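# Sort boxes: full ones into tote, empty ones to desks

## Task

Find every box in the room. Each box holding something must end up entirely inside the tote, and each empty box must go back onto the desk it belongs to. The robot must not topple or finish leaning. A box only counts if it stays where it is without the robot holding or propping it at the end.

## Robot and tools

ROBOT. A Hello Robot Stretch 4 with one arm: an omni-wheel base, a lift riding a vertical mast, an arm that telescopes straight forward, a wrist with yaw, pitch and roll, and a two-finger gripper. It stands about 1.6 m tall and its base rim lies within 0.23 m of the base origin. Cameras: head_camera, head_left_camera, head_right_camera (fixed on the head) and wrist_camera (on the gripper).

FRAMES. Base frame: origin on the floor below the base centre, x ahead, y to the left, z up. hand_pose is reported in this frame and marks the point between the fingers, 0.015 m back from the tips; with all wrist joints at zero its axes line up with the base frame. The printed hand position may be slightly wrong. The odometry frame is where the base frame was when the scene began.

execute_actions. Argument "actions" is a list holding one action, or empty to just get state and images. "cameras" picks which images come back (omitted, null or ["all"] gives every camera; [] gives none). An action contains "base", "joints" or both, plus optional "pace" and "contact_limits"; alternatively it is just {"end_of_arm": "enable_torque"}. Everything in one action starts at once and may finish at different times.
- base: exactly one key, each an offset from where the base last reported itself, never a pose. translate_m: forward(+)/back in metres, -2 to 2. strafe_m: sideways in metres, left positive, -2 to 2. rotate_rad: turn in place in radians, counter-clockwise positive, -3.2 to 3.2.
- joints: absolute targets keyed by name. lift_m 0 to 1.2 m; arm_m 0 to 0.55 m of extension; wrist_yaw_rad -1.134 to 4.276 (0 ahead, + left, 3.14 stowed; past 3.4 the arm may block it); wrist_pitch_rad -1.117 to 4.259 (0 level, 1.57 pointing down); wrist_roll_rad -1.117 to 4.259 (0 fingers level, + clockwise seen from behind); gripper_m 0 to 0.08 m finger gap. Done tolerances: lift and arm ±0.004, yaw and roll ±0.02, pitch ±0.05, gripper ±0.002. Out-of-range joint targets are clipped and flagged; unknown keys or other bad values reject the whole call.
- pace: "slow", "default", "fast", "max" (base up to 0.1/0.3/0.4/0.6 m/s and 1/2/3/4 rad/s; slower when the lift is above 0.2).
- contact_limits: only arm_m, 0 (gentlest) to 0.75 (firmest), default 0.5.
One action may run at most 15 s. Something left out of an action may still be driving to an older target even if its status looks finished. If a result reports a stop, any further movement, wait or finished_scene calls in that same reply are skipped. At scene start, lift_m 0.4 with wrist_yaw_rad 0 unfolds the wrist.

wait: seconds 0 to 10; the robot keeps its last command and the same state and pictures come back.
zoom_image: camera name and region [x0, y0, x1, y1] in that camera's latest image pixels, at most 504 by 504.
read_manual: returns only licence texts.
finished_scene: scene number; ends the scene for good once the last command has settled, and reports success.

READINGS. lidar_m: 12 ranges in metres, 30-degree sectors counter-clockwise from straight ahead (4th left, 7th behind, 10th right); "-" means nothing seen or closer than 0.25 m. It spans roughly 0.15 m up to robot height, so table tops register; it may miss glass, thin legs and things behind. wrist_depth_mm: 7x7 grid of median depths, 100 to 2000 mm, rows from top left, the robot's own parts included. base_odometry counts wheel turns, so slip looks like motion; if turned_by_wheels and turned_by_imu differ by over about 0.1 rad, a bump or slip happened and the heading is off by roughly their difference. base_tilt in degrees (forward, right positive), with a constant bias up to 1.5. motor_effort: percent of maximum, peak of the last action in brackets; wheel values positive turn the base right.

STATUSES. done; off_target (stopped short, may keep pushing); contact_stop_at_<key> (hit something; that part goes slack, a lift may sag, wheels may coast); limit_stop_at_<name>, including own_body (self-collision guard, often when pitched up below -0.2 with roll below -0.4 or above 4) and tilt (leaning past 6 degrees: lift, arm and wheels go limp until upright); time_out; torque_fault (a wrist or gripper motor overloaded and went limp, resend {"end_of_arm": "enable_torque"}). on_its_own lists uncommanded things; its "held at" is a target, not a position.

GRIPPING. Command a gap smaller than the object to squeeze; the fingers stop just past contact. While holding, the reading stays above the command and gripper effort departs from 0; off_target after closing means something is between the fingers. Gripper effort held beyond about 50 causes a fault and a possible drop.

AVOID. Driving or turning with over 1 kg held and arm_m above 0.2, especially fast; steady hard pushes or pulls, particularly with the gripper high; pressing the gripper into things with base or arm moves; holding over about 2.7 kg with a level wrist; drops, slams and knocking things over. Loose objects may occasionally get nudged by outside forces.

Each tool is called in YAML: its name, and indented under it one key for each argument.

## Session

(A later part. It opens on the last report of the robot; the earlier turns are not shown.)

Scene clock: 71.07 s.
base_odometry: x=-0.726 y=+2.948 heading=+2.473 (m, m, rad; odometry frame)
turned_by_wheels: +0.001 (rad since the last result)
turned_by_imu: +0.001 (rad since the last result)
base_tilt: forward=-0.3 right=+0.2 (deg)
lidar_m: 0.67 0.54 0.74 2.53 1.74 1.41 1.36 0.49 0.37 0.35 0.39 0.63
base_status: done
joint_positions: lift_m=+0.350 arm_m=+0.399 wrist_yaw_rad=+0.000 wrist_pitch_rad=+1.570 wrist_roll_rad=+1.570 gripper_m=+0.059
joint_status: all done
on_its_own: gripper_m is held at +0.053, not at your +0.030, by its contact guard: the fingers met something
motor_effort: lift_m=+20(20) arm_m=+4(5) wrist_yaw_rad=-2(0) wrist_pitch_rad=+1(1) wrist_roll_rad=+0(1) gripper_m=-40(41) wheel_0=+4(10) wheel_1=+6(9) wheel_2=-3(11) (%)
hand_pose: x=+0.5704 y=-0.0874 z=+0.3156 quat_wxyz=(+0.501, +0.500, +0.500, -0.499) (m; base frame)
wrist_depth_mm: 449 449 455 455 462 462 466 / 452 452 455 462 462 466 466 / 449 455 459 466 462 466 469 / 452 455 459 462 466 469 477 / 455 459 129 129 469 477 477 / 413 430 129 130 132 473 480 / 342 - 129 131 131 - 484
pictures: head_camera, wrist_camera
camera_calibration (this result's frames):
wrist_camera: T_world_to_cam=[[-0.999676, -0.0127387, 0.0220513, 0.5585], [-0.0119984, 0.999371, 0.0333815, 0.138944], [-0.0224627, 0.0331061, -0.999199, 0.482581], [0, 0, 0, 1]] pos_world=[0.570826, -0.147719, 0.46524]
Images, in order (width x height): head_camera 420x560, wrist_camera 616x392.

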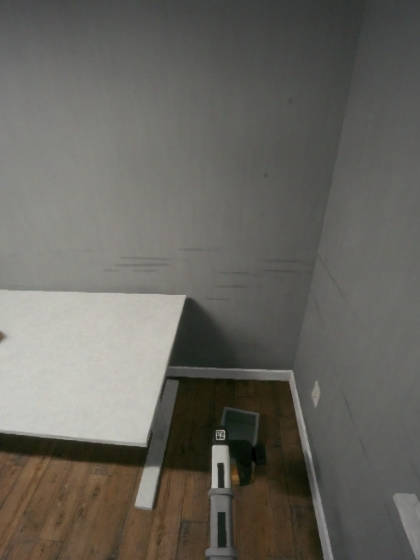

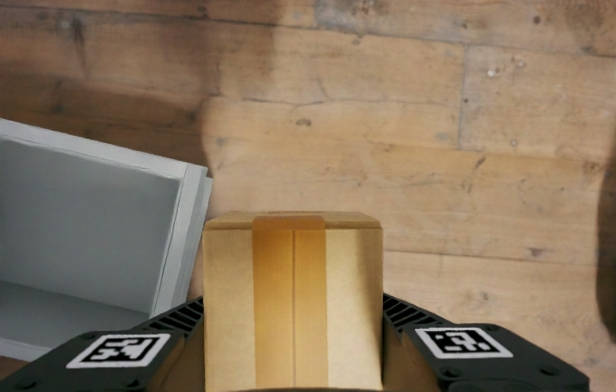

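execute_actions:
  actions: []

Scene clock: 75.43 s.
base_odometry: x=-0.726 y=+2.948 heading=+2.473 (m, m, rad; odometry frame)
turned_by_wheels: +0.000 (rad since the last result)
turned_by_imu: +0.000 (rad since the last result)
base_tilt: forward=-0.3 right=+0.2 (deg)
lidar_m: 0.67 0.54 0.73 2.53 1.75 1.40 1.35 0.50 0.37 0.36 0.38 0.63
base_status: done
joint_positions: lift_m=+0.350 arm_m=+0.399 wrist_yaw_rad=+0.000 wrist_pitch_rad=+1.570 wrist_roll_rad=+1.570 gripper_m=+0.059
joint_status: all done
on_its_own: gripper_m is held at +0.053, not at your +0.030, by its contact guard: the fingers met something
motor_effort: lift_m=+20(20) arm_m=+4(5) wrist_yaw_rad=-1(0) wrist_pitch_rad=+2(1) wrist_roll_rad=+0(1) gripper_m=-40(41) wheel_0=+3(10) wheel_1=+7(9) wheel_2=-3(11) (%)
hand_pose: x=+0.5704 y=-0.0874 z=+0.3156 quat_wxyz=(+0.501, +0.500, +0.500, -0.499) (m; base frame)
wrist_depth_mm: 449 449 455 459 459 462 462 / 452 452 452 459 462 466 469 / 452 455 459 459 466 466 469 / 452 455 462 466 469 469 473 / 455 459 129 130 469 473 473 / 413 430 129 130 132 477 480 / 342 - 130 131 131 - 480
pictures: head_camera, head_left_camera, head_right_camera, wrist_camera
camera_calibration (this result's frames):
wrist_camera: T_world_to_cam=[[-0.999676, -0.0127385, 0.0220515, 0.5585], [-0.0119983, 0.999371, 0.0333815, 0.138944], [-0.0224628, 0.0331061, -0.999199, 0.482581], [0, 0, 0, 1]] pos_world=[0.570826, -0.147719, 0.46524]
Images, in order (width x height): head_camera 420x560, head_left_camera 420x672, head_right_camera 420x672, wrist_camera 616x392.

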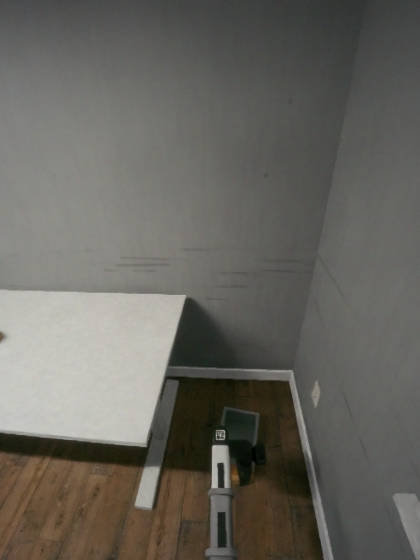

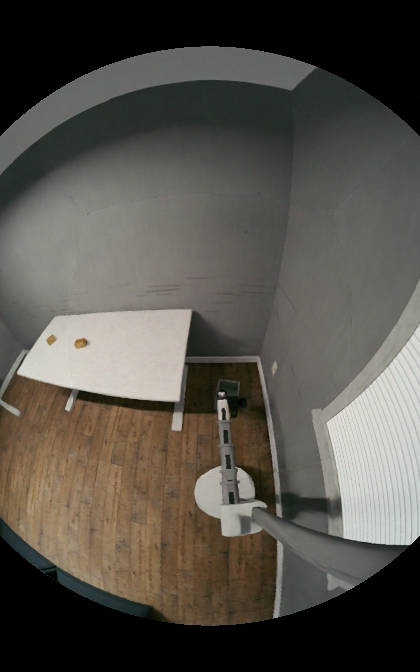

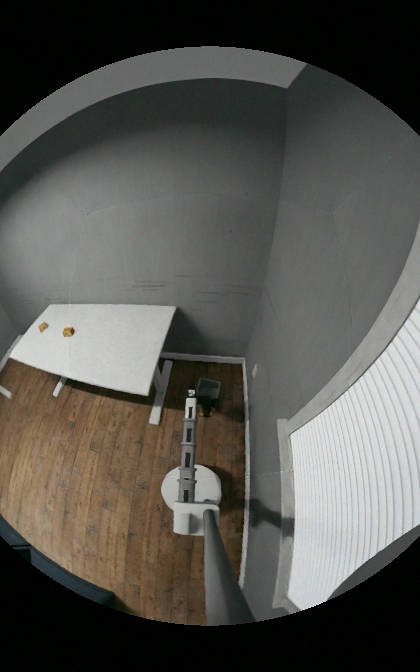

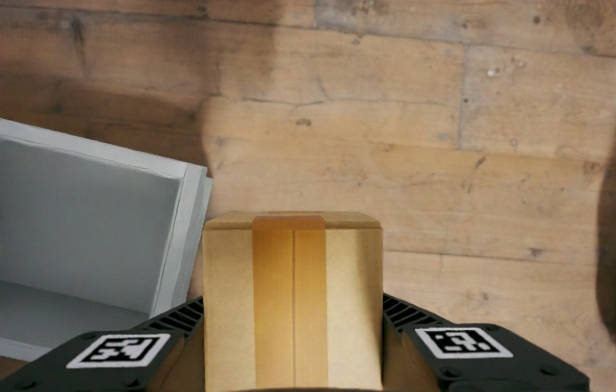

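execute_actions:
  actions:
    - {"base":{"translate_m":0.175},"joints":{"arm_m":0.55,"wrist_roll_rad":1.78}}
  cameras: []

execute_actions:
  actions:
    - {"base":{"strafe_m":-0.05}}
  cameras: ["wrist_camera","head_camera"]

Scene clock: 79.93 s.
base_odometry: x=-0.864 y=+3.056 heading=+2.473 (m, m, rad; odometry frame)
turned_by_wheels: +0.001 (rad since the last result)
turned_by_imu: +0.001 (rad since the last result)
base_tilt: forward=-0.2 right=+0.2 (deg)
lidar_m: 0.50 0.39 0.48 1.67 1.96 1.56 1.36 0.51 0.40 0.37 0.41 0.49
base_status: done
joint_positions: lift_m=+0.350 arm_m=+0.547 wrist_yaw_rad=+0.000 wrist_pitch_rad=+1.570 wrist_roll_rad=+1.780 gripper_m=+0.059
joint_status: all done
joint sent to its limit — the command would take arm_m past its upper limit, so that joint was sent only as far as its limit.
on_its_own: gripper_m is held at +0.053, not at your +0.030, by its contact guard: the fingers met something
motor_effort: lift_m=+20(20) arm_m=+5(5) wrist_yaw_rad=-1(2) wrist_pitch_rad=+1(0) wrist_roll_rad=+1(4) gripper_m=-40(40) wheel_0=+4(10) wheel_1=+6(10) wheel_2=-1(11) (%)
hand_pose: x=+0.7183 y=-0.0874 z=+0.3156 quat_wxyz=(+0.445, +0.550, +0.445, -0.549) (m; base frame)
wrist_depth_mm: 449 452 455 455 459 462 466 / 449 455 455 455 462 462 466 / 449 455 452 455 430 384 469 / 455 455 455 459 466 433 469 / 459 462 129 129 466 433 477 / 462 466 129 130 132 379 480 / 462 - 130 131 131 - 484
pictures: none
No camera images: the call's "cameras" was empty. Leave "cameras" out to get every camera's image.

Scene clock: 81.03 s.
base_odometry: x=-0.833 y=+3.096 heading=+2.473 (m, m, rad; odometry frame)
turned_by_wheels: +0.000 (rad since the last result)
turned_by_imu: +0.000 (rad since the last result)
base_tilt: forward=-0.4 right=+0.1 (deg)
lidar_m: 0.49 0.43 0.47 1.56 1.99 1.58 1.19 0.45 0.32 0.32 0.34 0.56
base_status: done
joint_positions: lift_m=+0.350 arm_m=+0.547 wrist_yaw_rad=+0.000 wrist_pitch_rad=+1.570 wrist_roll_rad=+1.780 gripper_m=+0.059
joint_status: not commanded
on_its_own: gripper_m is held at +0.053, not at your +0.030, by its contact guard: the fingers met something
motor_effort: lift_m=+20(20) arm_m=+5(5) wrist_yaw_rad=-2(2) wrist_pitch_rad=+1(0) wrist_roll_rad=+1(1) gripper_m=-40(40) wheel_0=+2(12) wheel_1=-5(13) wheel_2=+0(2) (%)
hand_pose: x=+0.7183 y=-0.0874 z=+0.3156 quat_wxyz=(+0.445, +0.550, +0.445, -0.549) (m; base frame)
wrist_depth_mm: 445 449 452 455 459 462 466 / 452 452 452 455 462 462 466 / 452 455 459 459 462 466 469 / 455 455 459 459 466 404 473 / 459 466 129 129 466 455 477 / 462 462 129 130 132 424 477 / 462 - 130 131 131 - 480
pictures: head_camera, wrist_camera
camera_calibration (this result's frames):
wrist_camera: T_world_to_cam=[[-0.980416, 0.195711, 0.0219424, 0.710787], [0.196371, 0.979953, 0.0336167, -0.0107191], [-0.0149234, 0.0372672, -0.999194, 0.48085], [0, 0, 0, 1]] pos_world=[0.706147, -0.146524, 0.465226]
Images, in order (width x height): head_camera 420x560, wrist_camera 616x392.

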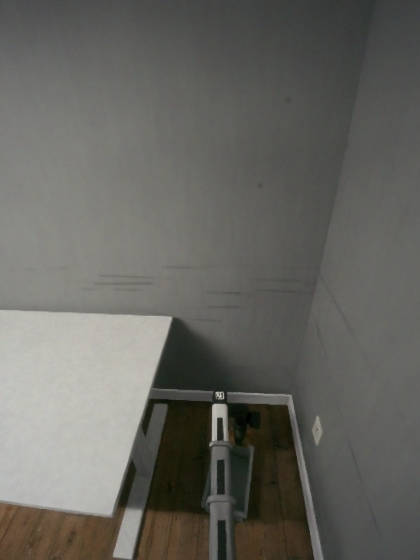

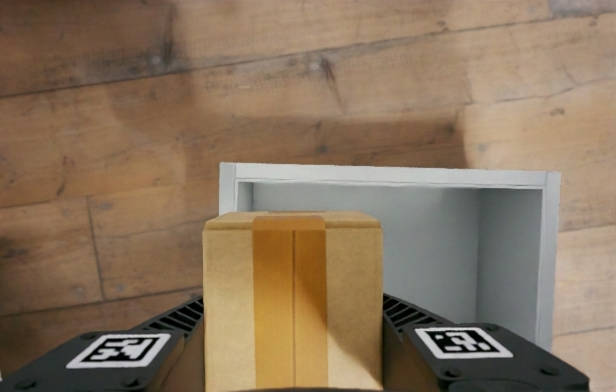

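execute_actions:
  actions:
    - {"base":{"strafe_m":0.013},"joints":{"arm_m":0.539,"lift_m":0.2}}
  cameras: ["wrist_camera"]

Scene clock: 84.53 s.
base_odometry: x=-0.841 y=+3.085 heading=+2.473 (m, m, rad; odometry frame)
turned_by_wheels: +0.000 (rad since the last result)
turned_by_imu: +0.000 (rad since the last result)
base_tilt: forward=-0.3 right=+0.2 (deg)
lidar_m: 0.49 0.41 0.48 1.56 2.00 1.58 1.26 0.48 0.34 0.33 0.36 0.60
base_status: done
joint_positions: lift_m=+0.200 arm_m=+0.540 wrist_yaw_rad=+0.000 wrist_pitch_rad=+1.570 wrist_roll_rad=+1.780 gripper_m=+0.059
joint_status: all done
on_its_own: gripper_m is held at +0.053, not at your +0.030, by its contact guard: the fingers met something
motor_effort: lift_m=+20(19) arm_m=-4(5) wrist_yaw_rad=+0(1) wrist_pitch_rad=+0(2) wrist_roll_rad=+1(0) gripper_m=-40(40) wheel_0=-4(13) wheel_1=+4(11) wheel_2=+1(0) (%)
hand_pose: x=+0.7109 y=-0.0874 z=+0.1657 quat_wxyz=(+0.445, +0.550, +0.445, -0.549) (m; base frame)
wrist_depth_mm: 300 303 304 306 309 312 314 / 304 306 307 309 309 312 315 / 304 306 189 190 192 193 194 / 306 307 271 307 312 312 303 / 309 307 129 130 312 314 310 / 310 310 129 130 132 317 307 / 312 - 130 131 131 - 291
pictures: wrist_camera
camera_calibration (this result's frames):
wrist_camera: T_world_to_cam=[[-0.98036, 0.195948, 0.0223293, 0.706722], [0.196621, 0.979906, 0.0335391, -0.00439017], [-0.0153087, 0.0372708, -0.999188, 0.331163], [0, 0, 0, 1]] pos_world=[0.698775, -0.146521, 0.31526]
Images, in order (width x height): wrist_camera 616x392.

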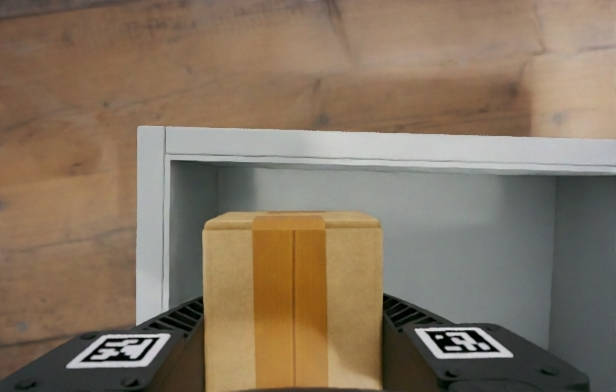

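execute_actions:
  actions:
    - {"joints":{"lift_m":0.088},"pace":"slow"}
  cameras: ["wrist_camera"]

execute_actions:
  actions:
    - {"joints":{"gripper_m":0.065}}
  cameras: []

execute_actions:
  actions:
    - {"joints":{"lift_m":0.3}}
  cameras: ["wrist_camera"]

Scene clock: 87.83 s.
base_odometry: x=-0.841 y=+3.085 heading=+2.473 (m, m, rad; odometry frame)
turned_by_wheels: +0.000 (rad since the last result)
turned_by_imu: +0.000 (rad since the last result)
base_tilt: forward=-0.2 right=+0.1 (deg)
lidar_m: 0.48 0.41 0.46 1.56 1.99 1.58 1.25 0.47 0.35 0.33 0.35 0.58
base_status: not commanded
joint_positions: lift_m=+0.088 arm_m=+0.540 wrist_yaw_rad=+0.000 wrist_pitch_rad=+1.570 wrist_roll_rad=+1.780 gripper_m=+0.059
joint_status: all done
on_its_own: gripper_m is held at +0.053, not at your +0.030, by its contact guard: the fingers met something
motor_effort: lift_m=+20(19) arm_m=-4(4) wrist_yaw_rad=+0(0) wrist_pitch_rad=-2(1) wrist_roll_rad=+1(1) gripper_m=-40(41) wheel_0=-4(4) wheel_1=+4(4) wheel_2=+0(0) (%)
hand_pose: x=+0.7109 y=-0.0874 z=+0.0537 quat_wxyz=(+0.445, +0.550, +0.445, -0.549) (m; base frame)
wrist_depth_mm: 192 193 194 195 196 198 199 / - - - - - - - / - 127 156 140 153 - - / 108 146 194 196 198 198 200 / 106 147 129 129 198 200 201 / 106 137 129 130 132 201 202 / - - 130 131 131 - -
pictures: wrist_camera
camera_calibration (this result's frames):
wrist_camera: T_world_to_cam=[[-0.98036, 0.195948, 0.0223293, 0.709222], [0.196621, 0.979906, 0.0335391, -0.00063388], [-0.0153086, 0.0372708, -0.999188, 0.219258], [0, 0, 0, 1]] pos_world=[0.698774, -0.146521, 0.203265]
Images, in order (width x height): wrist_camera 616x392.

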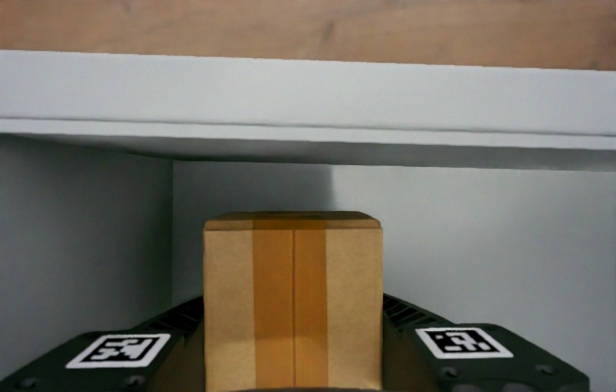

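Scene clock: 88.50 s.
base_odometry: x=-0.841 y=+3.085 heading=+2.473 (m, m, rad; odometry frame)
turned_by_wheels: +0.000 (rad since the last result)
turned_by_imu: +0.000 (rad since the last result)
base_tilt: forward=-0.3 right=+0.1 (deg)
lidar_m: 0.48 0.42 0.47 1.58 2.01 1.58 1.25 0.47 0.36 0.31 0.35 0.58
base_status: not commanded
joint_positions: lift_m=+0.088 arm_m=+0.540 wrist_yaw_rad=-0.001 wrist_pitch_rad=+1.571 wrist_roll_rad=+1.780 gripper_m=+0.065
joint_status: all done
motor_effort: lift_m=+19(20) arm_m=-4(4) wrist_yaw_rad=+2(1) wrist_pitch_rad=-3(2) wrist_roll_rad=+1(0) gripper_m=+4(40) wheel_0=-4(4) wheel_1=+4(3) wheel_2=-1(0) (%)
hand_pose: x=+0.7106 y=-0.0874 z=+0.0537 quat_wxyz=(+0.445, +0.550, +0.445, -0.550) (m; base frame)
wrist_depth_mm: 192 193 195 196 197 199 200 / - - - - - - - / - 128 156 141 155 - - / 109 151 195 196 198 199 200 / 110 152 147 147 198 200 202 / 110 136 147 148 149 202 203 / - 100 148 149 143 - -
pictures: none
No camera images: the call's "cameras" was empty. Leave "cameras" out to get every camera's image.

Scene clock: 90.47 s.
base_odometry: x=-0.841 y=+3.085 heading=+2.473 (m, m, rad; odometry frame)
turned_by_wheels: +0.000 (rad since the last result)
turned_by_imu: +0.000 (rad since the last result)
base_tilt: forward=-0.3 right=+0.1 (deg)
lidar_m: 0.51 0.42 0.47 1.59 1.99 1.59 1.24 0.46 0.36 0.33 0.36 0.56
base_status: not commanded
joint_positions: lift_m=+0.300 arm_m=+0.540 wrist_yaw_rad=+0.000 wrist_pitch_rad=+1.570 wrist_roll_rad=+1.780 gripper_m=+0.065
joint_status: all done
motor_effort: lift_m=+24(26) arm_m=-4(4) wrist_yaw_rad=+0(1) wrist_pitch_rad=+0(2) wrist_roll_rad=+1(1) gripper_m=+2(4) wheel_0=-4(4) wheel_1=+3(4) wheel_2=+0(0) (%)
hand_pose: x=+0.7107 y=-0.0874 z=+0.2653 quat_wxyz=(+0.445, +0.550, +0.445, -0.549) (m; base frame)
wrist_depth_mm: 399 399 402 404 407 410 413 / 402 404 404 410 410 413 415 / 402 407 404 410 413 415 415 / 407 410 389 410 413 404 307 / 407 413 397 362 415 415 322 / 407 413 336 415 167 402 327 / 410 101 304 343 125 - 430
pictures: wrist_camera
camera_calibration (this result's frames):
wrist_camera: T_world_to_cam=[[-0.980311, 0.196154, 0.0226732, 0.704228], [0.196838, 0.979864, 0.0334701, -0.00783989], [-0.0156514, 0.0372741, -0.999183, 0.430969], [0, 0, 0, 1]] pos_world=[0.698651, -0.146519, 0.414912]
Images, in order (width x height): wrist_camera 616x392.

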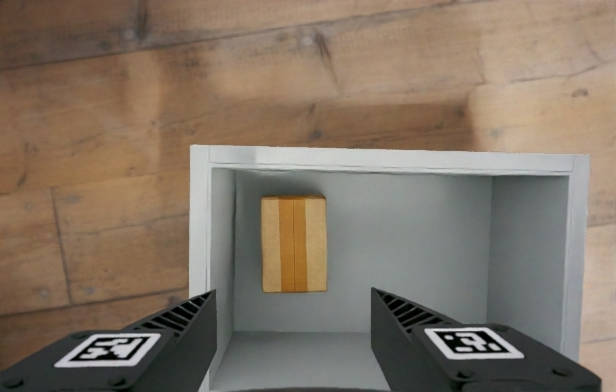

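execute_actions:
  actions:
    - {"base":{"translate_m":-0.35},"joints":{"arm_m":0.2,"lift_m":0.9,"wrist_roll_rad":0,"gripper_m":0.08},"pace":"fast"}
  cameras: []

execute_actions:
  actions:
    - {"base":{"strafe_m":1.11},"pace":"fast"}
  cameras: ["head_camera","wrist_camera"]

Scene clock: 94.93 s.
base_odometry: x=-0.566 y=+2.868 heading=+2.473 (m, m, rad; odometry frame)
turned_by_wheels: -0.001 (rad since the last result)
turned_by_imu: -0.001 (rad since the last result)
base_tilt: forward=-0.3 right=+0.1 (deg)
lidar_m: 0.87 0.71 1.01 2.58 1.52 1.28 1.19 0.43 0.34 0.32 0.31 0.50
base_status: done
joint_positions: lift_m=+0.900 arm_m=+0.201 wrist_yaw_rad=+0.000 wrist_pitch_rad=+1.570 wrist_roll_rad=+0.000 gripper_m=+0.080
joint_status: all done
motor_effort: lift_m=+23(24) arm_m=-4(5) wrist_yaw_rad=+0(1) wrist_pitch_rad=-1(2) wrist_roll_rad=-2(5) gripper_m=+2(3) wheel_0=-5(10) wheel_1=-4(11) wheel_2=+2(14) (%)
hand_pose: x=+0.3717 y=-0.0874 z=+0.8654 quat_wxyz=(+0.707, +0.000, +0.707, +0.000) (m; base frame)
wrist_depth_mm: 991 1008 1008 1025 1025 676 462 / 991 1008 1008 1025 1025 661 466 / 991 1008 1008 1042 1042 647 459 / 1008 1008 1025 1025 1042 634 455 / 1008 1008 1025 1042 1042 627 445 / 1008 1025 809 878 904 539 439 / - 114 820 820 1008 - -
pictures: none
No camera images: the call's "cameras" was empty. Leave "cameras" out to get every camera's image.

Scene clock: 99.10 s.
base_odometry: x=-1.255 y=+1.998 heading=+2.473 (m, m, rad; odometry frame)
turned_by_wheels: +0.000 (rad since the last result)
turned_by_imu: -0.001 (rad since the last result)
base_tilt: forward=-0.2 right=+0.1 (deg)
lidar_m: 0.71 0.78 1.49 1.47 1.42 1.07 1.06 1.12 1.47 1.43 0.97 0.74
base_status: done
joint_positions: lift_m=+0.900 arm_m=+0.201 wrist_yaw_rad=+0.000 wrist_pitch_rad=+1.570 wrist_roll_rad=+0.000 gripper_m=+0.080
joint_status: not commanded
motor_effort: lift_m=+24(23) arm_m=-4(4) wrist_yaw_rad=-1(0) wrist_pitch_rad=-1(1) wrist_roll_rad=-1(1) gripper_m=+2(2) wheel_0=-5(15) wheel_1=+3(15) wheel_2=+0(1) (%)
hand_pose: x=+0.3717 y=-0.0874 z=+0.8654 quat_wxyz=(+0.707, +0.000, +0.707, +0.000) (m; base frame)
wrist_depth_mm: 991 991 991 1008 1025 1042 1025 / 991 991 1008 1008 1025 1042 1042 / 1008 1008 1025 1025 1025 1060 1060 / 1008 1025 1008 1025 1042 1042 1042 / 1008 1025 1008 1042 1042 1060 1078 / 1025 1025 809 878 1042 1042 1060 / - 114 820 809 1042 - -
pictures: head_camera, wrist_camera
camera_calibration (this result's frames):
wrist_camera: T_world_to_cam=[[0.0110353, -0.999673, 0.02306, -0.115055], [-0.999402, -0.0102706, 0.0330217, 0.397321], [-0.032774, -0.0234106, -0.999189, 1.0263], [0, 0, 0, 1]] pos_world=[0.431989, -0.0869104, 1.015]
Images, in order (width x height): head_camera 420x560, wrist_camera 616x392.

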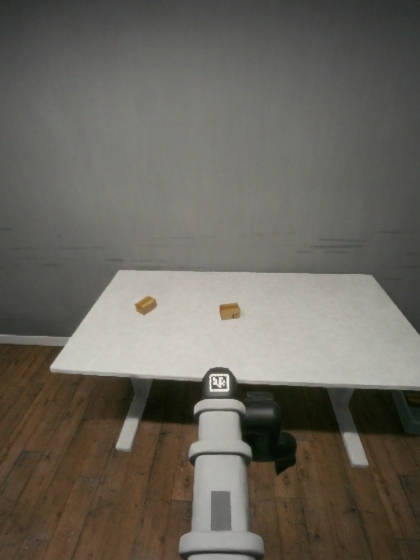

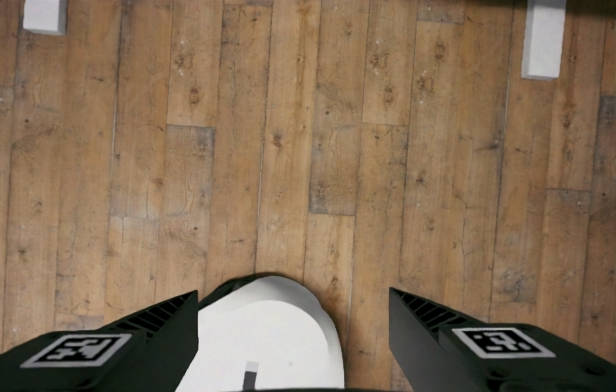

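execute_actions:
  actions:
    - {"base":{"translate_m":0.33},"joints":{"arm_m":0.47}}
  cameras: ["wrist_camera"]

Scene clock: 103.73 s.
base_odometry: x=-1.513 y=+2.202 heading=+2.473 (m, m, rad; odometry frame)
turned_by_wheels: +0.001 (rad since the last result)
turned_by_imu: +0.001 (rad since the last result)
base_tilt: forward=-0.3 right=+0.1 (deg)
lidar_m: 0.38 0.43 0.60 1.45 1.56 1.42 1.40 1.45 1.49 1.45 0.54 0.40
base_status: done
joint_positions: lift_m=+0.900 arm_m=+0.469 wrist_yaw_rad=+0.000 wrist_pitch_rad=+1.570 wrist_roll_rad=+0.000 gripper_m=+0.080
joint_status: all done
motor_effort: lift_m=+23(23) arm_m=+4(5) wrist_yaw_rad=+0(0) wrist_pitch_rad=+0(0) wrist_roll_rad=-1(1) gripper_m=+1(2) wheel_0=+5(10) wheel_1=+6(12) wheel_2=-3(13) (%)
hand_pose: x=+0.6403 y=-0.0874 z=+0.8654 quat_wxyz=(+0.707, +0.000, +0.707, +0.000) (m; base frame)
wrist_depth_mm: 282 285 287 287 290 294 296 / 283 285 239 241 291 296 297 / 285 286 239 291 294 297 297 / 285 289 290 293 296 298 301 / 287 289 293 294 297 300 301 / 289 291 294 294 296 300 303 / - 114 296 297 298 - -
pictures: wrist_camera
camera_calibration (this result's frames):
wrist_camera: T_world_to_cam=[[0.0116598, -0.999666, 0.0230642, -0.118421], [-0.999407, -0.0109031, 0.0326666, 0.665942], [-0.0324043, -0.0234314, -0.9992, 1.03487], [0, 0, 0, 1]] pos_world=[0.700462, -0.0868722, 1.01502]
Images, in order (width x height): wrist_camera 616x392.

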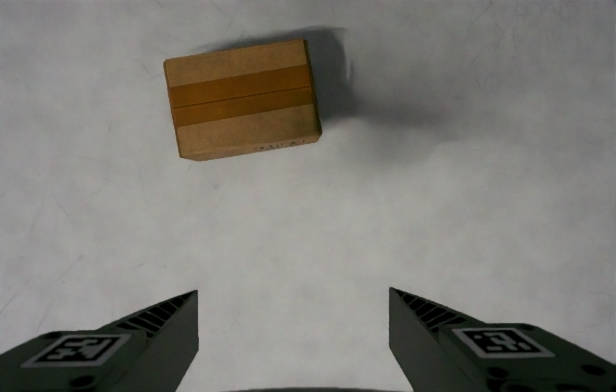

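execute_actions:
  actions:
    - {"base":{"strafe_m":0.036},"joints":{"arm_m":0.55,"wrist_roll_rad":1.41}}
  cameras: []

execute_actions:
  actions:
    - {"base":{"translate_m":0.035},"joints":{"lift_m":0.84}}
  cameras: ["wrist_camera"]

Scene clock: 107.13 s.
base_odometry: x=-1.536 y=+2.174 heading=+2.473 (m, m, rad; odometry frame)
turned_by_wheels: +0.000 (rad since the last result)
turned_by_imu: +0.000 (rad since the last result)
base_tilt: forward=-0.4 right=+0.1 (deg)
lidar_m: 0.39 0.41 0.63 1.42 1.50 1.41 1.38 1.48 1.52 1.49 0.54 0.41
base_status: done
joint_positions: lift_m=+0.900 arm_m=+0.547 wrist_yaw_rad=+0.000 wrist_pitch_rad=+1.570 wrist_roll_rad=+1.410 gripper_m=+0.080
joint_status: all done
joint sent to its limit — the command would take arm_m past its upper limit, so that joint was sent only as far as its limit.
motor_effort: lift_m=+23(23) arm_m=+5(5) wrist_yaw_rad=-1(2) wrist_pitch_rad=-1(0) wrist_roll_rad=+2(4) gripper_m=+2(2) wheel_0=-4(13) wheel_1=+4(15) wheel_2=+0(2) (%)
hand_pose: x=+0.7181 y=-0.0874 z=+0.8654 quat_wxyz=(+0.539, +0.458, +0.538, -0.458) (m; base frame)
wrist_depth_mm: 282 285 286 287 289 291 291 / 285 286 287 289 291 293 294 / 285 287 289 290 293 296 296 / 287 289 289 291 293 296 298 / 289 290 242 294 296 297 298 / 289 290 242 296 296 298 301 / - 114 294 297 298 - -
pictures: none
No camera images: the call's "cameras" was empty. Leave "cameras" out to get every camera's image.

Scene clock: 108.30 s.
base_odometry: x=-1.563 y=+2.196 heading=+2.474 (m, m, rad; odometry frame)
turned_by_wheels: +0.001 (rad since the last result)
turned_by_imu: +0.001 (rad since the last result)
base_tilt: forward=-0.3 right=+0.2 (deg)
lidar_m: 0.35 0.38 0.55 1.40 1.51 1.46 1.42 1.51 1.55 1.49 0.47 0.38
base_status: done
joint_positions: lift_m=+0.840 arm_m=+0.547 wrist_yaw_rad=+0.000 wrist_pitch_rad=+1.570 wrist_roll_rad=+1.410 gripper_m=+0.080
joint_status: all done
motor_effort: lift_m=+19(20) arm_m=+4(5) wrist_yaw_rad=-1(0) wrist_pitch_rad=+0(1) wrist_roll_rad=+1(1) gripper_m=+2(2) wheel_0=+6(9) wheel_1=+6(11) wheel_2=-4(11) (%)
hand_pose: x=+0.7182 y=-0.0874 z=+0.8058 quat_wxyz=(+0.539, +0.458, +0.538, -0.458) (m; base frame)
wrist_depth_mm: 224 225 227 229 229 232 233 / 225 227 228 229 230 232 233 / 227 229 229 231 232 234 235 / 227 229 230 232 234 236 236 / 229 231 231 183 235 236 237 / 229 232 183 183 185 238 239 / - 114 234 185 186 - -
pictures: wrist_camera
camera_calibration (this result's frames):
wrist_camera: T_world_to_cam=[[-0.984843, -0.172, 0.0223552, 0.670645], [-0.171215, 0.984672, 0.0332716, 0.237508], [-0.0277352, 0.0289398, -0.999196, 0.979037], [0, 0, 0, 1]] pos_world=[0.728298, -0.146849, 0.955355]
Images, in order (width x height): wrist_camera 616x392.

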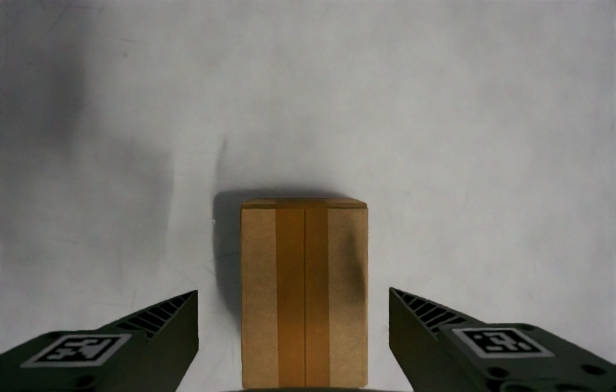

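execute_actions:
  actions:
    - {"joints":{"arm_m":0.543,"lift_m":0.787},"pace":"slow"}
  cameras: ["wrist_camera"]

execute_actions:
  actions:
    - {"joints":{"gripper_m":0.03}}
  cameras: []

Scene clock: 111.00 s.
base_odometry: x=-1.563 y=+2.196 heading=+2.474 (m, m, rad; odometry frame)
turned_by_wheels: +0.000 (rad since the last result)
turned_by_imu: +0.000 (rad since the last result)
base_tilt: forward=-0.3 right=+0.1 (deg)
lidar_m: 0.36 0.39 0.56 1.41 1.52 1.45 1.42 1.50 1.54 1.49 0.48 0.36
base_status: not commanded
joint_positions: lift_m=+0.787 arm_m=+0.544 wrist_yaw_rad=+0.000 wrist_pitch_rad=+1.570 wrist_roll_rad=+1.410 gripper_m=+0.080
joint_status: all done
motor_effort: lift_m=+18(21) arm_m=-5(6) wrist_yaw_rad=-1(0) wrist_pitch_rad=+1(1) wrist_roll_rad=+0(1) gripper_m=+2(2) wheel_0=+6(6) wheel_1=+7(6) wheel_2=-3(4) (%)
hand_pose: x=+0.7149 y=-0.0874 z=+0.7528 quat_wxyz=(+0.539, +0.458, +0.538, -0.458) (m; base frame)
wrist_depth_mm: 173 174 174 176 177 178 179 / 173 175 176 177 178 179 180 / 174 176 177 178 179 180 180 / 175 177 178 179 180 181 181 / 176 177 129 129 180 182 183 / 178 178 129 130 131 182 183 / - 114 131 131 131 - -
pictures: wrist_camera
camera_calibration (this result's frames):
wrist_camera: T_world_to_cam=[[-0.984845, -0.171992, 0.0223554, 0.668601], [-0.171207, 0.984673, 0.0332716, 0.238704], [-0.0277352, 0.02894, -0.999196, 0.926006], [0, 0, 0, 1]] pos_world=[0.725019, -0.14685, 0.902373]
Images, in order (width x height): wrist_camera 616x392.

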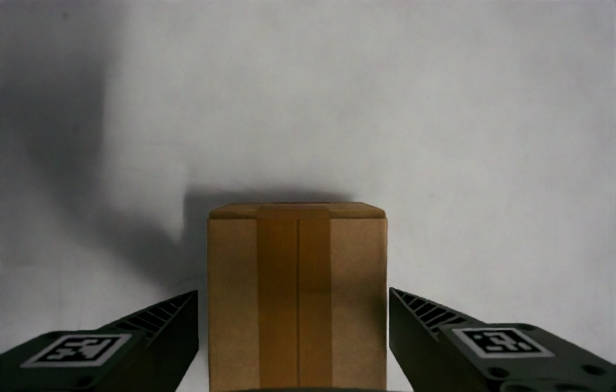

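Scene clock: 112.00 s.
base_odometry: x=-1.563 y=+2.196 heading=+2.474 (m, m, rad; odometry frame)
turned_by_wheels: +0.000 (rad since the last result)
turned_by_imu: +0.000 (rad since the last result)
base_tilt: forward=-0.3 right=+0.2 (deg)
lidar_m: 0.34 0.35 0.55 1.41 1.50 1.44 1.41 1.50 1.53 1.48 0.49 0.38
base_status: not commanded
joint_positions: lift_m=+0.787 arm_m=+0.544 wrist_yaw_rad=+0.000 wrist_pitch_rad=+1.571 wrist_roll_rad=+1.410 gripper_m=+0.059
joint_status: gripper_m off_target (ended at +0.059, target +0.030)
on_its_own: gripper_m is held at +0.053, not at your +0.030, by its contact guard: the fingers met something
motor_effort: lift_m=+18(19) arm_m=-4(5) wrist_yaw_rad=+0(0) wrist_pitch_rad=-1(3) wrist_roll_rad=+0(1) gripper_m=-40(41) wheel_0=+6(5) wheel_1=+7(6) wheel_2=-4(4) (%)
hand_pose: x=+0.7147 y=-0.0874 z=+0.7528 quat_wxyz=(+0.539, +0.458, +0.539, -0.458) (m; base frame)
wrist_depth_mm: 172 174 175 176 177 178 179 / 174 174 176 177 178 179 180 / 174 176 177 178 179 180 181 / 175 176 177 178 180 181 182 / 177 178 129 129 181 182 183 / 177 179 129 130 132 182 185 / 178 - 129 131 131 - -
pictures: none
No camera images: the call's "cameras" was empty. Leave "cameras" out to get every camera's image.

execute_actions:
  actions:
    - {"joints":{"lift_m":0.87}}
  cameras: []

execute_actions:
  actions:
    - {"joints":{"wrist_pitch_rad":0,"wrist_roll_rad":0,"arm_m":0.3}}
  cameras: []

execute_actions:
  actions:
    - {"joints":{"wrist_roll_rad":0}}
  cameras: []

execute_actions:
  actions:
    - {"joints":{"wrist_roll_rad":0}}
  cameras: ["wrist_camera"]

Scene clock: 114.80 s.
base_odometry: x=-1.563 y=+2.196 heading=+2.474 (m, m, rad; odometry frame)
turned_by_wheels: +0.000 (rad since the last result)
turned_by_imu: +0.000 (rad since the last result)
base_tilt: forward=-0.2 right=+0.1 (deg)
lidar_m: 0.36 0.38 0.55 1.41 1.51 1.44 1.40 1.50 1.53 1.49 0.49 0.37
base_status: not commanded
joint_positions: lift_m=+0.870 arm_m=+0.544 wrist_yaw_rad=+0.000 wrist_pitch_rad=+1.570 wrist_roll_rad=+1.410 gripper_m=+0.059
joint_status: all done
on_its_own: gripper_m is held at +0.053, not at your +0.030, by its contact guard: the fingers met something
motor_effort: lift_m=+25(26) arm_m=-4(4) wrist_yaw_rad=-1(0) wrist_pitch_rad=-1(3) wrist_roll_rad=+1(1) gripper_m=-40(40) wheel_0=+6(6) wheel_1=+7(6) wheel_2=-3(3) (%)
hand_pose: x=+0.7148 y=-0.0874 z=+0.8352 quat_wxyz=(+0.539, +0.458, +0.538, -0.458) (m; base frame)
wrist_depth_mm: 251 252 254 256 258 259 262 / 253 255 256 258 259 262 264 / 254 256 258 259 260 263 265 / 256 257 259 260 263 264 266 / 257 259 128 129 264 266 267 / 258 259 129 130 132 267 268 / 259 - 130 131 131 - 271
pictures: none
No camera images: the call's "cameras" was empty. Leave "cameras" out to get every camera's image.

Scene clock: 116.63 s.
base_odometry: x=-1.563 y=+2.196 heading=+2.474 (m, m, rad; odometry frame)
turned_by_wheels: +0.000 (rad since the last result)
turned_by_imu: +0.000 (rad since the last result)
base_tilt: forward=-0.4 right=+0.2 (deg)
lidar_m: 0.36 0.39 0.57 1.41 1.51 1.44 1.40 1.52 1.53 1.49 0.49 0.37
base_status: not commanded
joint_positions: lift_m=+0.870 arm_m=+0.301 wrist_yaw_rad=+0.000 wrist_pitch_rad=+0.007 wrist_roll_rad=+0.000 gripper_m=+0.059
joint_status: all done
on_its_own: gripper_m is held at +0.053, not at your +0.030, by its contact guard: the fingers met something
motor_effort: lift_m=+25(26) arm_m=-4(5) wrist_yaw_rad=+0(2) wrist_pitch_rad=-20(24) wrist_roll_rad=-1(7) gripper_m=-40(40) wheel_0=+6(6) wheel_1=+6(7) wheel_2=-3(3) (%)
hand_pose: x=+0.6843 y=-0.0875 z=+1.0465 quat_wxyz=(+1.000, +0.000, +0.003, +0.000) (m; base frame)
wrist_depth_mm: 615 615 615 609 609 603 597 / 621 621 615 609 609 603 597 / 621 621 615 615 615 615 603 / 627 627 621 615 615 615 609 / 634 627 128 129 621 615 609 / 640 640 129 130 132 621 621 / 640 - 129 131 131 - 621
pictures: none
No camera images: the call's "cameras" was empty. Leave "cameras" out to get every camera's image.

Scene clock: 116.93 s.
base_odometry: x=-1.563 y=+2.196 heading=+2.474 (m, m, rad; odometry frame)
turned_by_wheels: +0.000 (rad since the last result)
turned_by_imu: +0.000 (rad since the last result)
base_tilt: forward=-0.3 right=+0.1 (deg)
lidar_m: 0.35 0.38 0.54 1.41 1.50 1.45 1.41 1.52 1.53 1.47 0.47 0.38
base_status: not commanded
joint_positions: lift_m=+0.870 arm_m=+0.301 wrist_yaw_rad=+0.000 wrist_pitch_rad=+0.007 wrist_roll_rad=+0.000 gripper_m=+0.059
joint_status: all done
on_its_own: gripper_m is held at +0.053, not at your +0.030, by its contact guard: the fingers met something
motor_effort: lift_m=+25(25) arm_m=-4(4) wrist_yaw_rad=+0(0) wrist_pitch_rad=-20(19) wrist_roll_rad=-2(2) gripper_m=-40(40) wheel_0=+6(6) wheel_1=+7(6) wheel_2=-3(3) (%)
hand_pose: x=+0.6843 y=-0.0875 z=+1.0465 quat_wxyz=(+1.000, +0.000, +0.003, +0.000) (m; base frame)
wrist_depth_mm: 615 615 615 603 609 597 597 / 615 615 615 609 609 603 603 / 627 621 621 615 609 609 603 / 634 627 621 621 615 615 609 / 627 627 128 129 621 615 615 / 634 634 129 130 132 621 615 / 634 - 129 131 131 - 621
pictures: none
No camera images: the call's "cameras" was empty. Leave "cameras" out to get every camera's image.

Scene clock: 117.23 s.
base_odometry: x=-1.563 y=+2.196 heading=+2.474 (m, m, rad; odometry frame)
turned_by_wheels: +0.000 (rad since the last result)
turned_by_imu: +0.000 (rad since the last result)
base_tilt: forward=-0.3 right=+0.2 (deg)
lidar_m: 0.35 0.38 0.56 1.40 1.49 1.44 1.42 1.49 1.54 1.46 0.48 0.36
base_status: not commanded
joint_positions: lift_m=+0.870 arm_m=+0.301 wrist_yaw_rad=+0.000 wrist_pitch_rad=+0.007 wrist_roll_rad=+0.000 gripper_m=+0.059
joint_status: all done
on_its_own: gripper_m is held at +0.053, not at your +0.030, by its contact guard: the fingers met something
motor_effort: lift_m=+25(25) arm_m=-4(4) wrist_yaw_rad=+0(0) wrist_pitch_rad=-18(19) wrist_roll_rad=-1(1) gripper_m=-40(40) wheel_0=+6(6) wheel_1=+7(6) wheel_2=-3(3) (%)
hand_pose: x=+0.6843 y=-0.0875 z=+1.0465 quat_wxyz=(+1.000, +0.000, +0.003, +0.000) (m; base frame)
wrist_depth_mm: 615 609 609 609 603 597 603 / 621 615 615 609 609 603 603 / 621 621 615 615 609 603 609 / 627 627 621 615 615 615 609 / 634 627 129 129 615 609 615 / 640 634 129 130 132 615 621 / 640 - 129 131 131 - 621
pictures: wrist_camera
camera_calibration (this result's frames):
wrist_camera: T_world_to_cam=[[-0.0231358, -0.999669, 0.0112507, -0.0869703], [-0.0401174, -0.0103163, -0.999142, 1.12741], [0.998927, -0.0235673, -0.0398654, -0.492477], [0, 0, 0, 1]] pos_world=[0.535165, -0.0869171, 1.10779]
Images, in order (width x height): wrist_camera 616x392.

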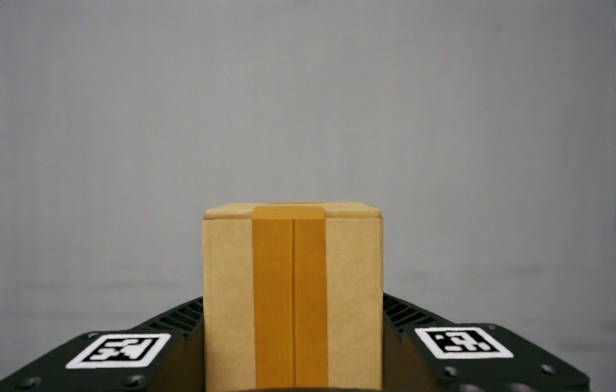

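execute_actions:
  actions:
    - {"base":{"translate_m":-0.38},"joints":{"arm_m":0.15,"wrist_pitch_rad":1.57,"wrist_roll_rad":1.78},"pace":"fast"}
  cameras: []

execute_actions:
  actions:
    - {"base":{"strafe_m":-1.117},"joints":{"lift_m":0.35},"pace":"fast"}
  cameras: ["head_camera"]

Scene clock: 121.50 s.
base_odometry: x=-1.265 y=+1.960 heading=+2.473 (m, m, rad; odometry frame)
turned_by_wheels: -0.001 (rad since the last result)
turned_by_imu: -0.001 (rad since the last result)
base_tilt: forward=-0.3 right=+0.1 (deg)
lidar_m: 0.73 0.80 1.47 1.43 1.41 1.07 1.02 1.10 1.54 1.46 1.01 0.77
base_status: done
joint_positions: lift_m=+0.870 arm_m=+0.151 wrist_yaw_rad=+0.000 wrist_pitch_rad=+1.570 wrist_roll_rad=+1.780 gripper_m=+0.059
joint_status: all done
on_its_own: gripper_m is held at +0.053, not at your +0.030, by its contact guard: the fingers met something
motor_effort: lift_m=+25(25) arm_m=-4(5) wrist_yaw_rad=+0(3) wrist_pitch_rad=+0(15) wrist_roll_rad=+1(3) gripper_m=-40(40) wheel_0=-6(10) wheel_1=-6(8) wheel_2=+3(13) (%)
hand_pose: x=+0.3218 y=-0.0874 z=+0.8353 quat_wxyz=(+0.445, +0.550, +0.445, -0.549) (m; base frame)
wrist_depth_mm: 960 976 976 976 976 991 1008 / 976 976 976 991 991 1008 1008 / 976 976 991 991 991 778 991 / 976 976 991 991 778 788 1025 / 1008 976 128 129 788 798 1025 / 991 991 129 130 132 798 1042 / 1008 - 130 131 131 - 1025
pictures: none
No camera images: the call's "cameras" was empty. Leave "cameras" out to get every camera's image.

Scene clock: 125.63 s.
base_odometry: x=-0.572 y=+2.837 heading=+2.473 (m, m, rad; odometry frame)
turned_by_wheels: +0.000 (rad since the last result)
turned_by_imu: +0.000 (rad since the last result)
base_tilt: forward=-0.1 right=+0.1 (deg)
lidar_m: 0.86 0.73 1.05 2.54 1.46 1.25 1.28 0.47 0.36 0.33 0.36 0.54
base_status: done
joint_positions: lift_m=+0.350 arm_m=+0.151 wrist_yaw_rad=+0.000 wrist_pitch_rad=+1.570 wrist_roll_rad=+1.780 gripper_m=+0.059
joint_status: all done
on_its_own: gripper_m is held at +0.053, not at your +0.030, by its contact guard: the fingers met something
motor_effort: lift_m=+21(23) arm_m=-4(4) wrist_yaw_rad=-1(1) wrist_pitch_rad=+0(1) wrist_roll_rad=+1(1) gripper_m=-40(40) wheel_0=+2(13) wheel_1=-3(14) wheel_2=+0(1) (%)
hand_pose: x=+0.3218 y=-0.0874 z=+0.3156 quat_wxyz=(+0.445, +0.550, +0.445, -0.549) (m; base frame)
wrist_depth_mm: 449 452 455 459 459 466 466 / 452 455 455 459 462 466 293 / 455 459 462 462 466 340 254 / 459 459 459 462 469 300 254 / 459 462 129 129 430 281 255 / 462 466 129 130 132 267 257 / 462 - 130 131 131 - 259
pictures: head_camera
Images, in order (width x height): head_camera 420x560.

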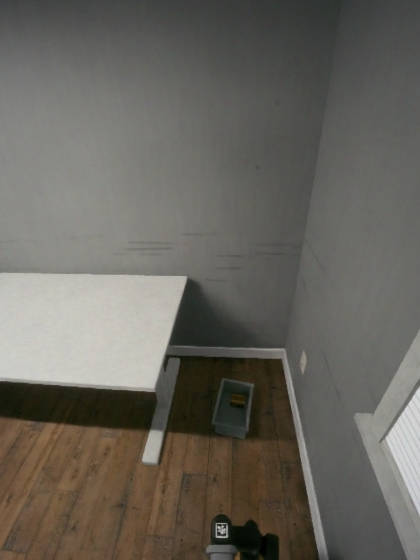

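execute_actions:
  actions:
    - {"base":{"translate_m":0.365},"joints":{"arm_m":0.40,"lift_m":0.3}}
  cameras: ["wrist_camera"]

Scene clock: 129.60 s.
base_odometry: x=-0.859 y=+3.063 heading=+2.474 (m, m, rad; odometry frame)
turned_by_wheels: +0.001 (rad since the last result)
turned_by_imu: +0.002 (rad since the last result)
base_tilt: forward=-0.3 right=+0.1 (deg)
lidar_m: 0.48 0.39 0.46 1.66 1.97 1.57 1.35 0.52 0.38 0.36 0.39 0.57
base_status: done
joint_positions: lift_m=+0.300 arm_m=+0.399 wrist_yaw_rad=+0.000 wrist_pitch_rad=+1.570 wrist_roll_rad=+1.780 gripper_m=+0.059
joint_status: all done
on_its_own: gripper_m is held at +0.053, not at your +0.030, by its contact guard: the fingers met something
motor_effort: lift_m=+21(20) arm_m=+5(5) wrist_yaw_rad=-1(1) wrist_pitch_rad=-1(3) wrist_roll_rad=+0(1) gripper_m=-40(40) wheel_0=+5(10) wheel_1=+6(10) wheel_2=-1(14) (%)
hand_pose: x=+0.5704 y=-0.0874 z=+0.2656 quat_wxyz=(+0.445, +0.550, +0.445, -0.549) (m; base frame)
wrist_depth_mm: 397 399 402 407 410 410 415 / 402 402 404 410 413 410 415 / 402 404 404 410 413 415 421 / 322 366 407 353 324 418 421 / 325 357 128 129 296 424 427 / 327 407 129 130 132 424 427 / 297 - 130 130 131 - 427
pictures: wrist_camera
camera_calibration (this result's frames):
wrist_camera: T_world_to_cam=[[-0.980387, 0.195863, 0.0218964, 0.566902], [0.196521, 0.979923, 0.0336261, 0.0199136], [-0.0148707, 0.0372697, -0.999195, 0.428595], [0, 0, 0, 1]] pos_world=[0.558243, -0.146522, 0.415168]
Images, in order (width x height): wrist_camera 616x392.

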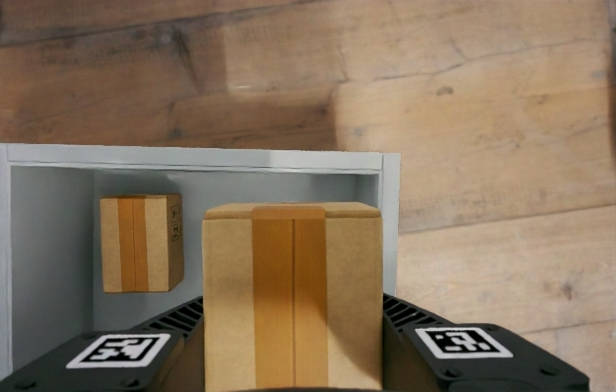

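execute_actions:
  actions:
    - {"joints":{"arm_m":0.404,"lift_m":0.18}}
  cameras: ["wrist_camera"]

Scene clock: 132.13 s.
base_odometry: x=-0.859 y=+3.063 heading=+2.474 (m, m, rad; odometry frame)
turned_by_wheels: +0.000 (rad since the last result)
turned_by_imu: +0.000 (rad since the last result)
base_tilt: forward=-0.3 right=+0.1 (deg)
lidar_m: 0.53 0.38 0.47 1.66 2.00 1.57 1.35 0.50 0.38 0.36 0.37 0.61
base_status: not commanded
joint_positions: lift_m=+0.180 arm_m=+0.403 wrist_yaw_rad=+0.000 wrist_pitch_rad=+1.570 wrist_roll_rad=+1.780 gripper_m=+0.059
joint_status: all done
on_its_own: gripper_m is held at +0.053, not at your +0.030, by its contact guard: the fingers met something
motor_effort: lift_m=+21(21) arm_m=+4(5) wrist_yaw_rad=+0(1) wrist_pitch_rad=+1(2) wrist_roll_rad=+0(0) gripper_m=-40(40) wheel_0=+5(5) wheel_1=+6(6) wheel_2=-1(1) (%)
hand_pose: x=+0.5743 y=-0.0874 z=+0.1456 quat_wxyz=(+0.445, +0.550, +0.445, -0.549) (m; base frame)
wrist_depth_mm: 281 281 285 287 287 290 293 / 282 285 286 289 290 291 294 / 167 168 169 170 172 294 297 / 281 285 286 289 228 296 297 / 235 270 129 129 204 297 300 / 236 250 129 130 132 175 301 / 279 - 130 131 131 - 303
pictures: wrist_camera
camera_calibration (this result's frames):
wrist_camera: T_world_to_cam=[[-0.980332, 0.196099, 0.0222436, 0.573284], [0.196769, 0.979875, 0.0335564, 0.0230471], [-0.0152156, 0.0372733, -0.999189, 0.308958], [0, 0, 0, 1]] pos_world=[0.562175, -0.14652, 0.295183]
Images, in order (width x height): wrist_camera 616x392.

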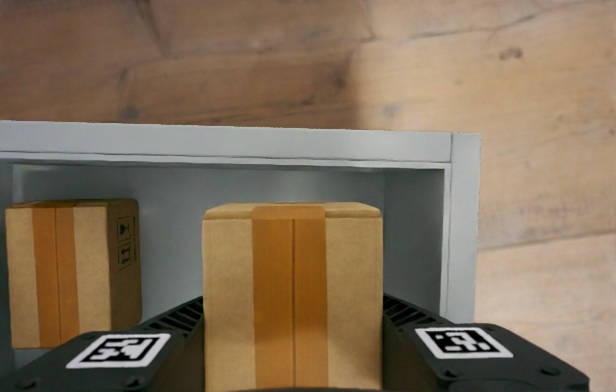

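execute_actions:
  actions:
    - {"joints":{"arm_m":0.406,"lift_m":0.078},"pace":"slow"}
  cameras: ["wrist_camera"]

execute_actions:
  actions:
    - {"joints":{"gripper_m":0.065}}
  cameras: []

execute_actions:
  actions:
    - {"joints":{"lift_m":0.3}}
  cameras: ["wrist_camera"]

Scene clock: 135.20 s.
base_odometry: x=-0.859 y=+3.063 heading=+2.474 (m, m, rad; odometry frame)
turned_by_wheels: +0.000 (rad since the last result)
turned_by_imu: +0.000 (rad since the last result)
base_tilt: forward=-0.2 right=+0.1 (deg)
lidar_m: 0.51 0.40 0.46 1.69 2.00 1.55 1.35 0.50 0.38 0.35 0.40 0.61
base_status: not commanded
joint_positions: lift_m=+0.078 arm_m=+0.405 wrist_yaw_rad=+0.000 wrist_pitch_rad=+1.570 wrist_roll_rad=+1.780 gripper_m=+0.059
joint_status: all done
on_its_own: gripper_m is held at +0.053, not at your +0.030, by its contact guard: the fingers met something
motor_effort: lift_m=+20(20) arm_m=+5(5) wrist_yaw_rad=+0(0) wrist_pitch_rad=+1(2) wrist_roll_rad=+0(0) gripper_m=-40(39) wheel_0=+5(5) wheel_1=+6(6) wheel_2=-1(1) (%)
hand_pose: x=+0.5763 y=-0.0874 z=+0.0436 quat_wxyz=(+0.445, +0.550, +0.445, -0.549) (m; base frame)
wrist_depth_mm: 181 183 185 185 187 188 189 / - - - - - - - / 150 146 - - - - - / 182 183 184 185 187 140 - / 173 185 128 129 188 139 - / 173 186 129 130 132 130 - / 157 - 130 131 131 - -
pictures: wrist_camera
camera_calibration (this result's frames):
wrist_camera: T_world_to_cam=[[-0.980332, 0.196099, 0.0222437, 0.577489], [0.196769, 0.979875, 0.0335564, 0.0260804], [-0.0152157, 0.0372733, -0.999189, 0.207095], [0, 0, 0, 1]] pos_world=[0.56415, -0.14652, 0.193207]
Images, in order (width x height): wrist_camera 616x392.

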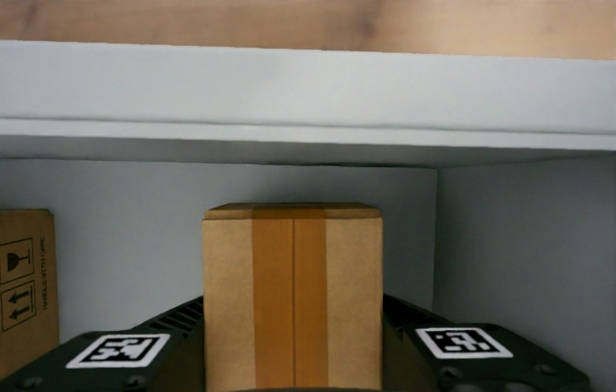

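Scene clock: 135.87 s.
base_odometry: x=-0.859 y=+3.063 heading=+2.474 (m, m, rad; odometry frame)
turned_by_wheels: +0.000 (rad since the last result)
turned_by_imu: +0.000 (rad since the last result)
base_tilt: forward=-0.2 right=+0.1 (deg)
lidar_m: 0.54 0.40 0.46 1.65 1.97 1.57 1.35 0.50 0.38 0.35 0.38 0.63
base_status: not commanded
joint_positions: lift_m=+0.078 arm_m=+0.405 wrist_yaw_rad=+0.000 wrist_pitch_rad=+1.570 wrist_roll_rad=+1.780 gripper_m=+0.065
joint_status: all done
motor_effort: lift_m=+20(20) arm_m=+5(5) wrist_yaw_rad=+0(1) wrist_pitch_rad=-1(0) wrist_roll_rad=+0(1) gripper_m=+3(37) wheel_0=+5(5) wheel_1=+6(6) wheel_2=+0(1) (%)
hand_pose: x=+0.5763 y=-0.0874 z=+0.0436 quat_wxyz=(+0.445, +0.550, +0.445, -0.549) (m; base frame)
wrist_depth_mm: 182 184 185 186 188 189 190 / - - - - - - - / 150 145 - - - - - / 182 185 185 186 188 141 - / 173 186 137 137 189 140 - / 172 186 138 138 139 131 - / 150 101 138 139 125 - -
pictures: none
No camera images: the call's "cameras" was empty. Leave "cameras" out to get every camera's image.

Scene clock: 137.87 s.
base_odometry: x=-0.859 y=+3.063 heading=+2.474 (m, m, rad; odometry frame)
turned_by_wheels: +0.000 (rad since the last result)
turned_by_imu: +0.000 (rad since the last result)
base_tilt: forward=-0.2 right=+0.2 (deg)
lidar_m: 0.52 0.40 0.47 1.67 1.99 1.55 1.34 0.51 0.37 0.36 0.39 0.59
base_status: not commanded
joint_positions: lift_m=+0.300 arm_m=+0.405 wrist_yaw_rad=+0.000 wrist_pitch_rad=+1.570 wrist_roll_rad=+1.780 gripper_m=+0.065
joint_status: all done
motor_effort: lift_m=+24(23) arm_m=+5(5) wrist_yaw_rad=-1(0) wrist_pitch_rad=+1(2) wrist_roll_rad=+0(1) gripper_m=+2(3) wheel_0=+5(5) wheel_1=+6(6) wheel_2=-1(1) (%)
hand_pose: x=+0.5763 y=-0.0874 z=+0.2653 quat_wxyz=(+0.445, +0.550, +0.445, -0.549) (m; base frame)
wrist_depth_mm: 402 402 402 404 410 407 413 / 402 404 404 407 413 413 418 / 402 404 407 410 415 418 421 / 314 392 410 410 413 418 421 / 314 359 413 364 415 421 424 / 317 397 413 415 167 424 427 / 291 101 307 345 125 - 430
pictures: wrist_camera
camera_calibration (this result's frames):
wrist_camera: T_world_to_cam=[[-0.980324, 0.196134, 0.0222643, 0.572549], [0.196805, 0.979868, 0.0335523, 0.018621], [-0.0152354, 0.0372738, -0.999189, 0.428632], [0, 0, 0, 1]] pos_world=[0.564149, -0.146519, 0.414912]
Images, in order (width x height): wrist_camera 616x392.

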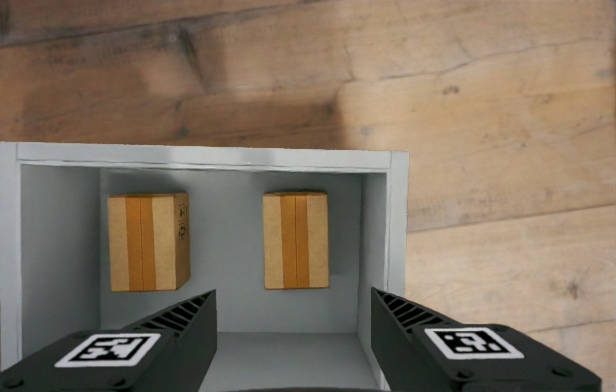

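execute_actions:
  actions:
    - {"base":{"translate_m":-0.35},"joints":{"arm_m":0.2,"wrist_roll_rad":0,"gripper_m":0.08},"pace":"fast"}
  cameras: []

execute_actions:
  actions:
    - {"base":{"strafe_m":1.51},"joints":{"lift_m":0.9},"pace":"fast"}
  cameras: ["head_camera"]

Scene clock: 143.70 s.
base_odometry: x=-0.584 y=+2.846 heading=+2.473 (m, m, rad; odometry frame)
turned_by_wheels: -0.001 (rad since the last result)
turned_by_imu: -0.001 (rad since the last result)
base_tilt: forward=-0.3 right=+0.1 (deg)
lidar_m: 0.84 0.72 1.02 2.55 1.49 1.25 1.29 0.48 0.36 0.34 0.38 0.53
base_status: done
joint_positions: lift_m=+0.300 arm_m=+0.201 wrist_yaw_rad=+0.000 wrist_pitch_rad=+1.570 wrist_roll_rad=+0.000 gripper_m=+0.080
joint_status: all done
motor_effort: lift_m=+23(24) arm_m=-4(6) wrist_yaw_rad=+0(2) wrist_pitch_rad=+0(0) wrist_roll_rad=-1(6) gripper_m=+2(1) wheel_0=-5(10) wheel_1=-4(14) wheel_2=+2(16) (%)
hand_pose: x=+0.3718 y=-0.0874 z=+0.2654 quat_wxyz=(+0.707, +0.000, +0.707, +0.000) (m; base frame)
wrist_depth_mm: 399 402 407 407 413 415 421 / 402 407 407 410 415 418 418 / 404 407 413 413 418 418 424 / 407 410 413 415 415 421 424 / 407 410 413 415 418 424 427 / 413 410 415 418 424 424 427 / - 114 418 421 424 - -
pictures: none
No camera images: the call's "cameras" was empty. Leave "cameras" out to get every camera's image.

Scene clock: 148.63 s.
base_odometry: x=-1.520 y=+1.661 heading=+2.473 (m, m, rad; odometry frame)
turned_by_wheels: +0.000 (rad since the last result)
turned_by_imu: +0.000 (rad since the last result)
base_tilt: forward=-0.3 right=+0.1 (deg)
lidar_m: 0.75 0.80 1.08 1.04 1.13 1.06 1.02 1.09 1.96 1.85 1.04 0.78
base_status: done
joint_positions: lift_m=+0.900 arm_m=+0.201 wrist_yaw_rad=+0.000 wrist_pitch_rad=+1.570 wrist_roll_rad=+0.000 gripper_m=+0.080
joint_status: all done
motor_effort: lift_m=+23(24) arm_m=-4(4) wrist_yaw_rad=+0(0) wrist_pitch_rad=+1(4) wrist_roll_rad=-1(1) gripper_m=+2(3) wheel_0=-1(16) wheel_1=+3(17) wheel_2=+0(2) (%)
hand_pose: x=+0.3718 y=-0.0874 z=+0.8654 quat_wxyz=(+0.707, +0.000, +0.707, +0.000) (m; base frame)
wrist_depth_mm: 991 991 1008 1008 1042 1042 1042 / 1008 991 1008 1025 1025 1042 1042 / 991 1008 1008 1025 1042 1042 1042 / 1008 1008 1008 1025 1060 1025 1042 / 1008 1025 1025 1025 1042 1060 1060 / 1008 1008 809 866 1042 1078 1060 / - 114 809 820 1042 - -
pictures: head_camera
Images, in order (width x height): head_camera 420x560.

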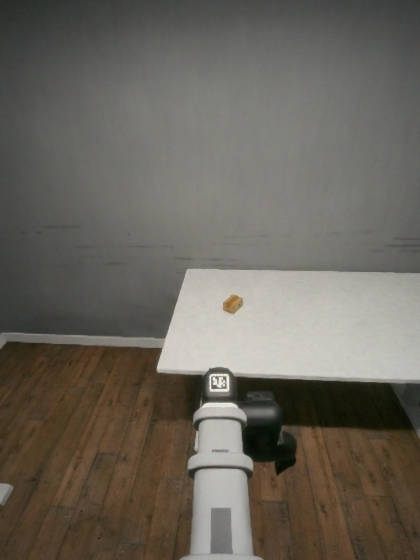

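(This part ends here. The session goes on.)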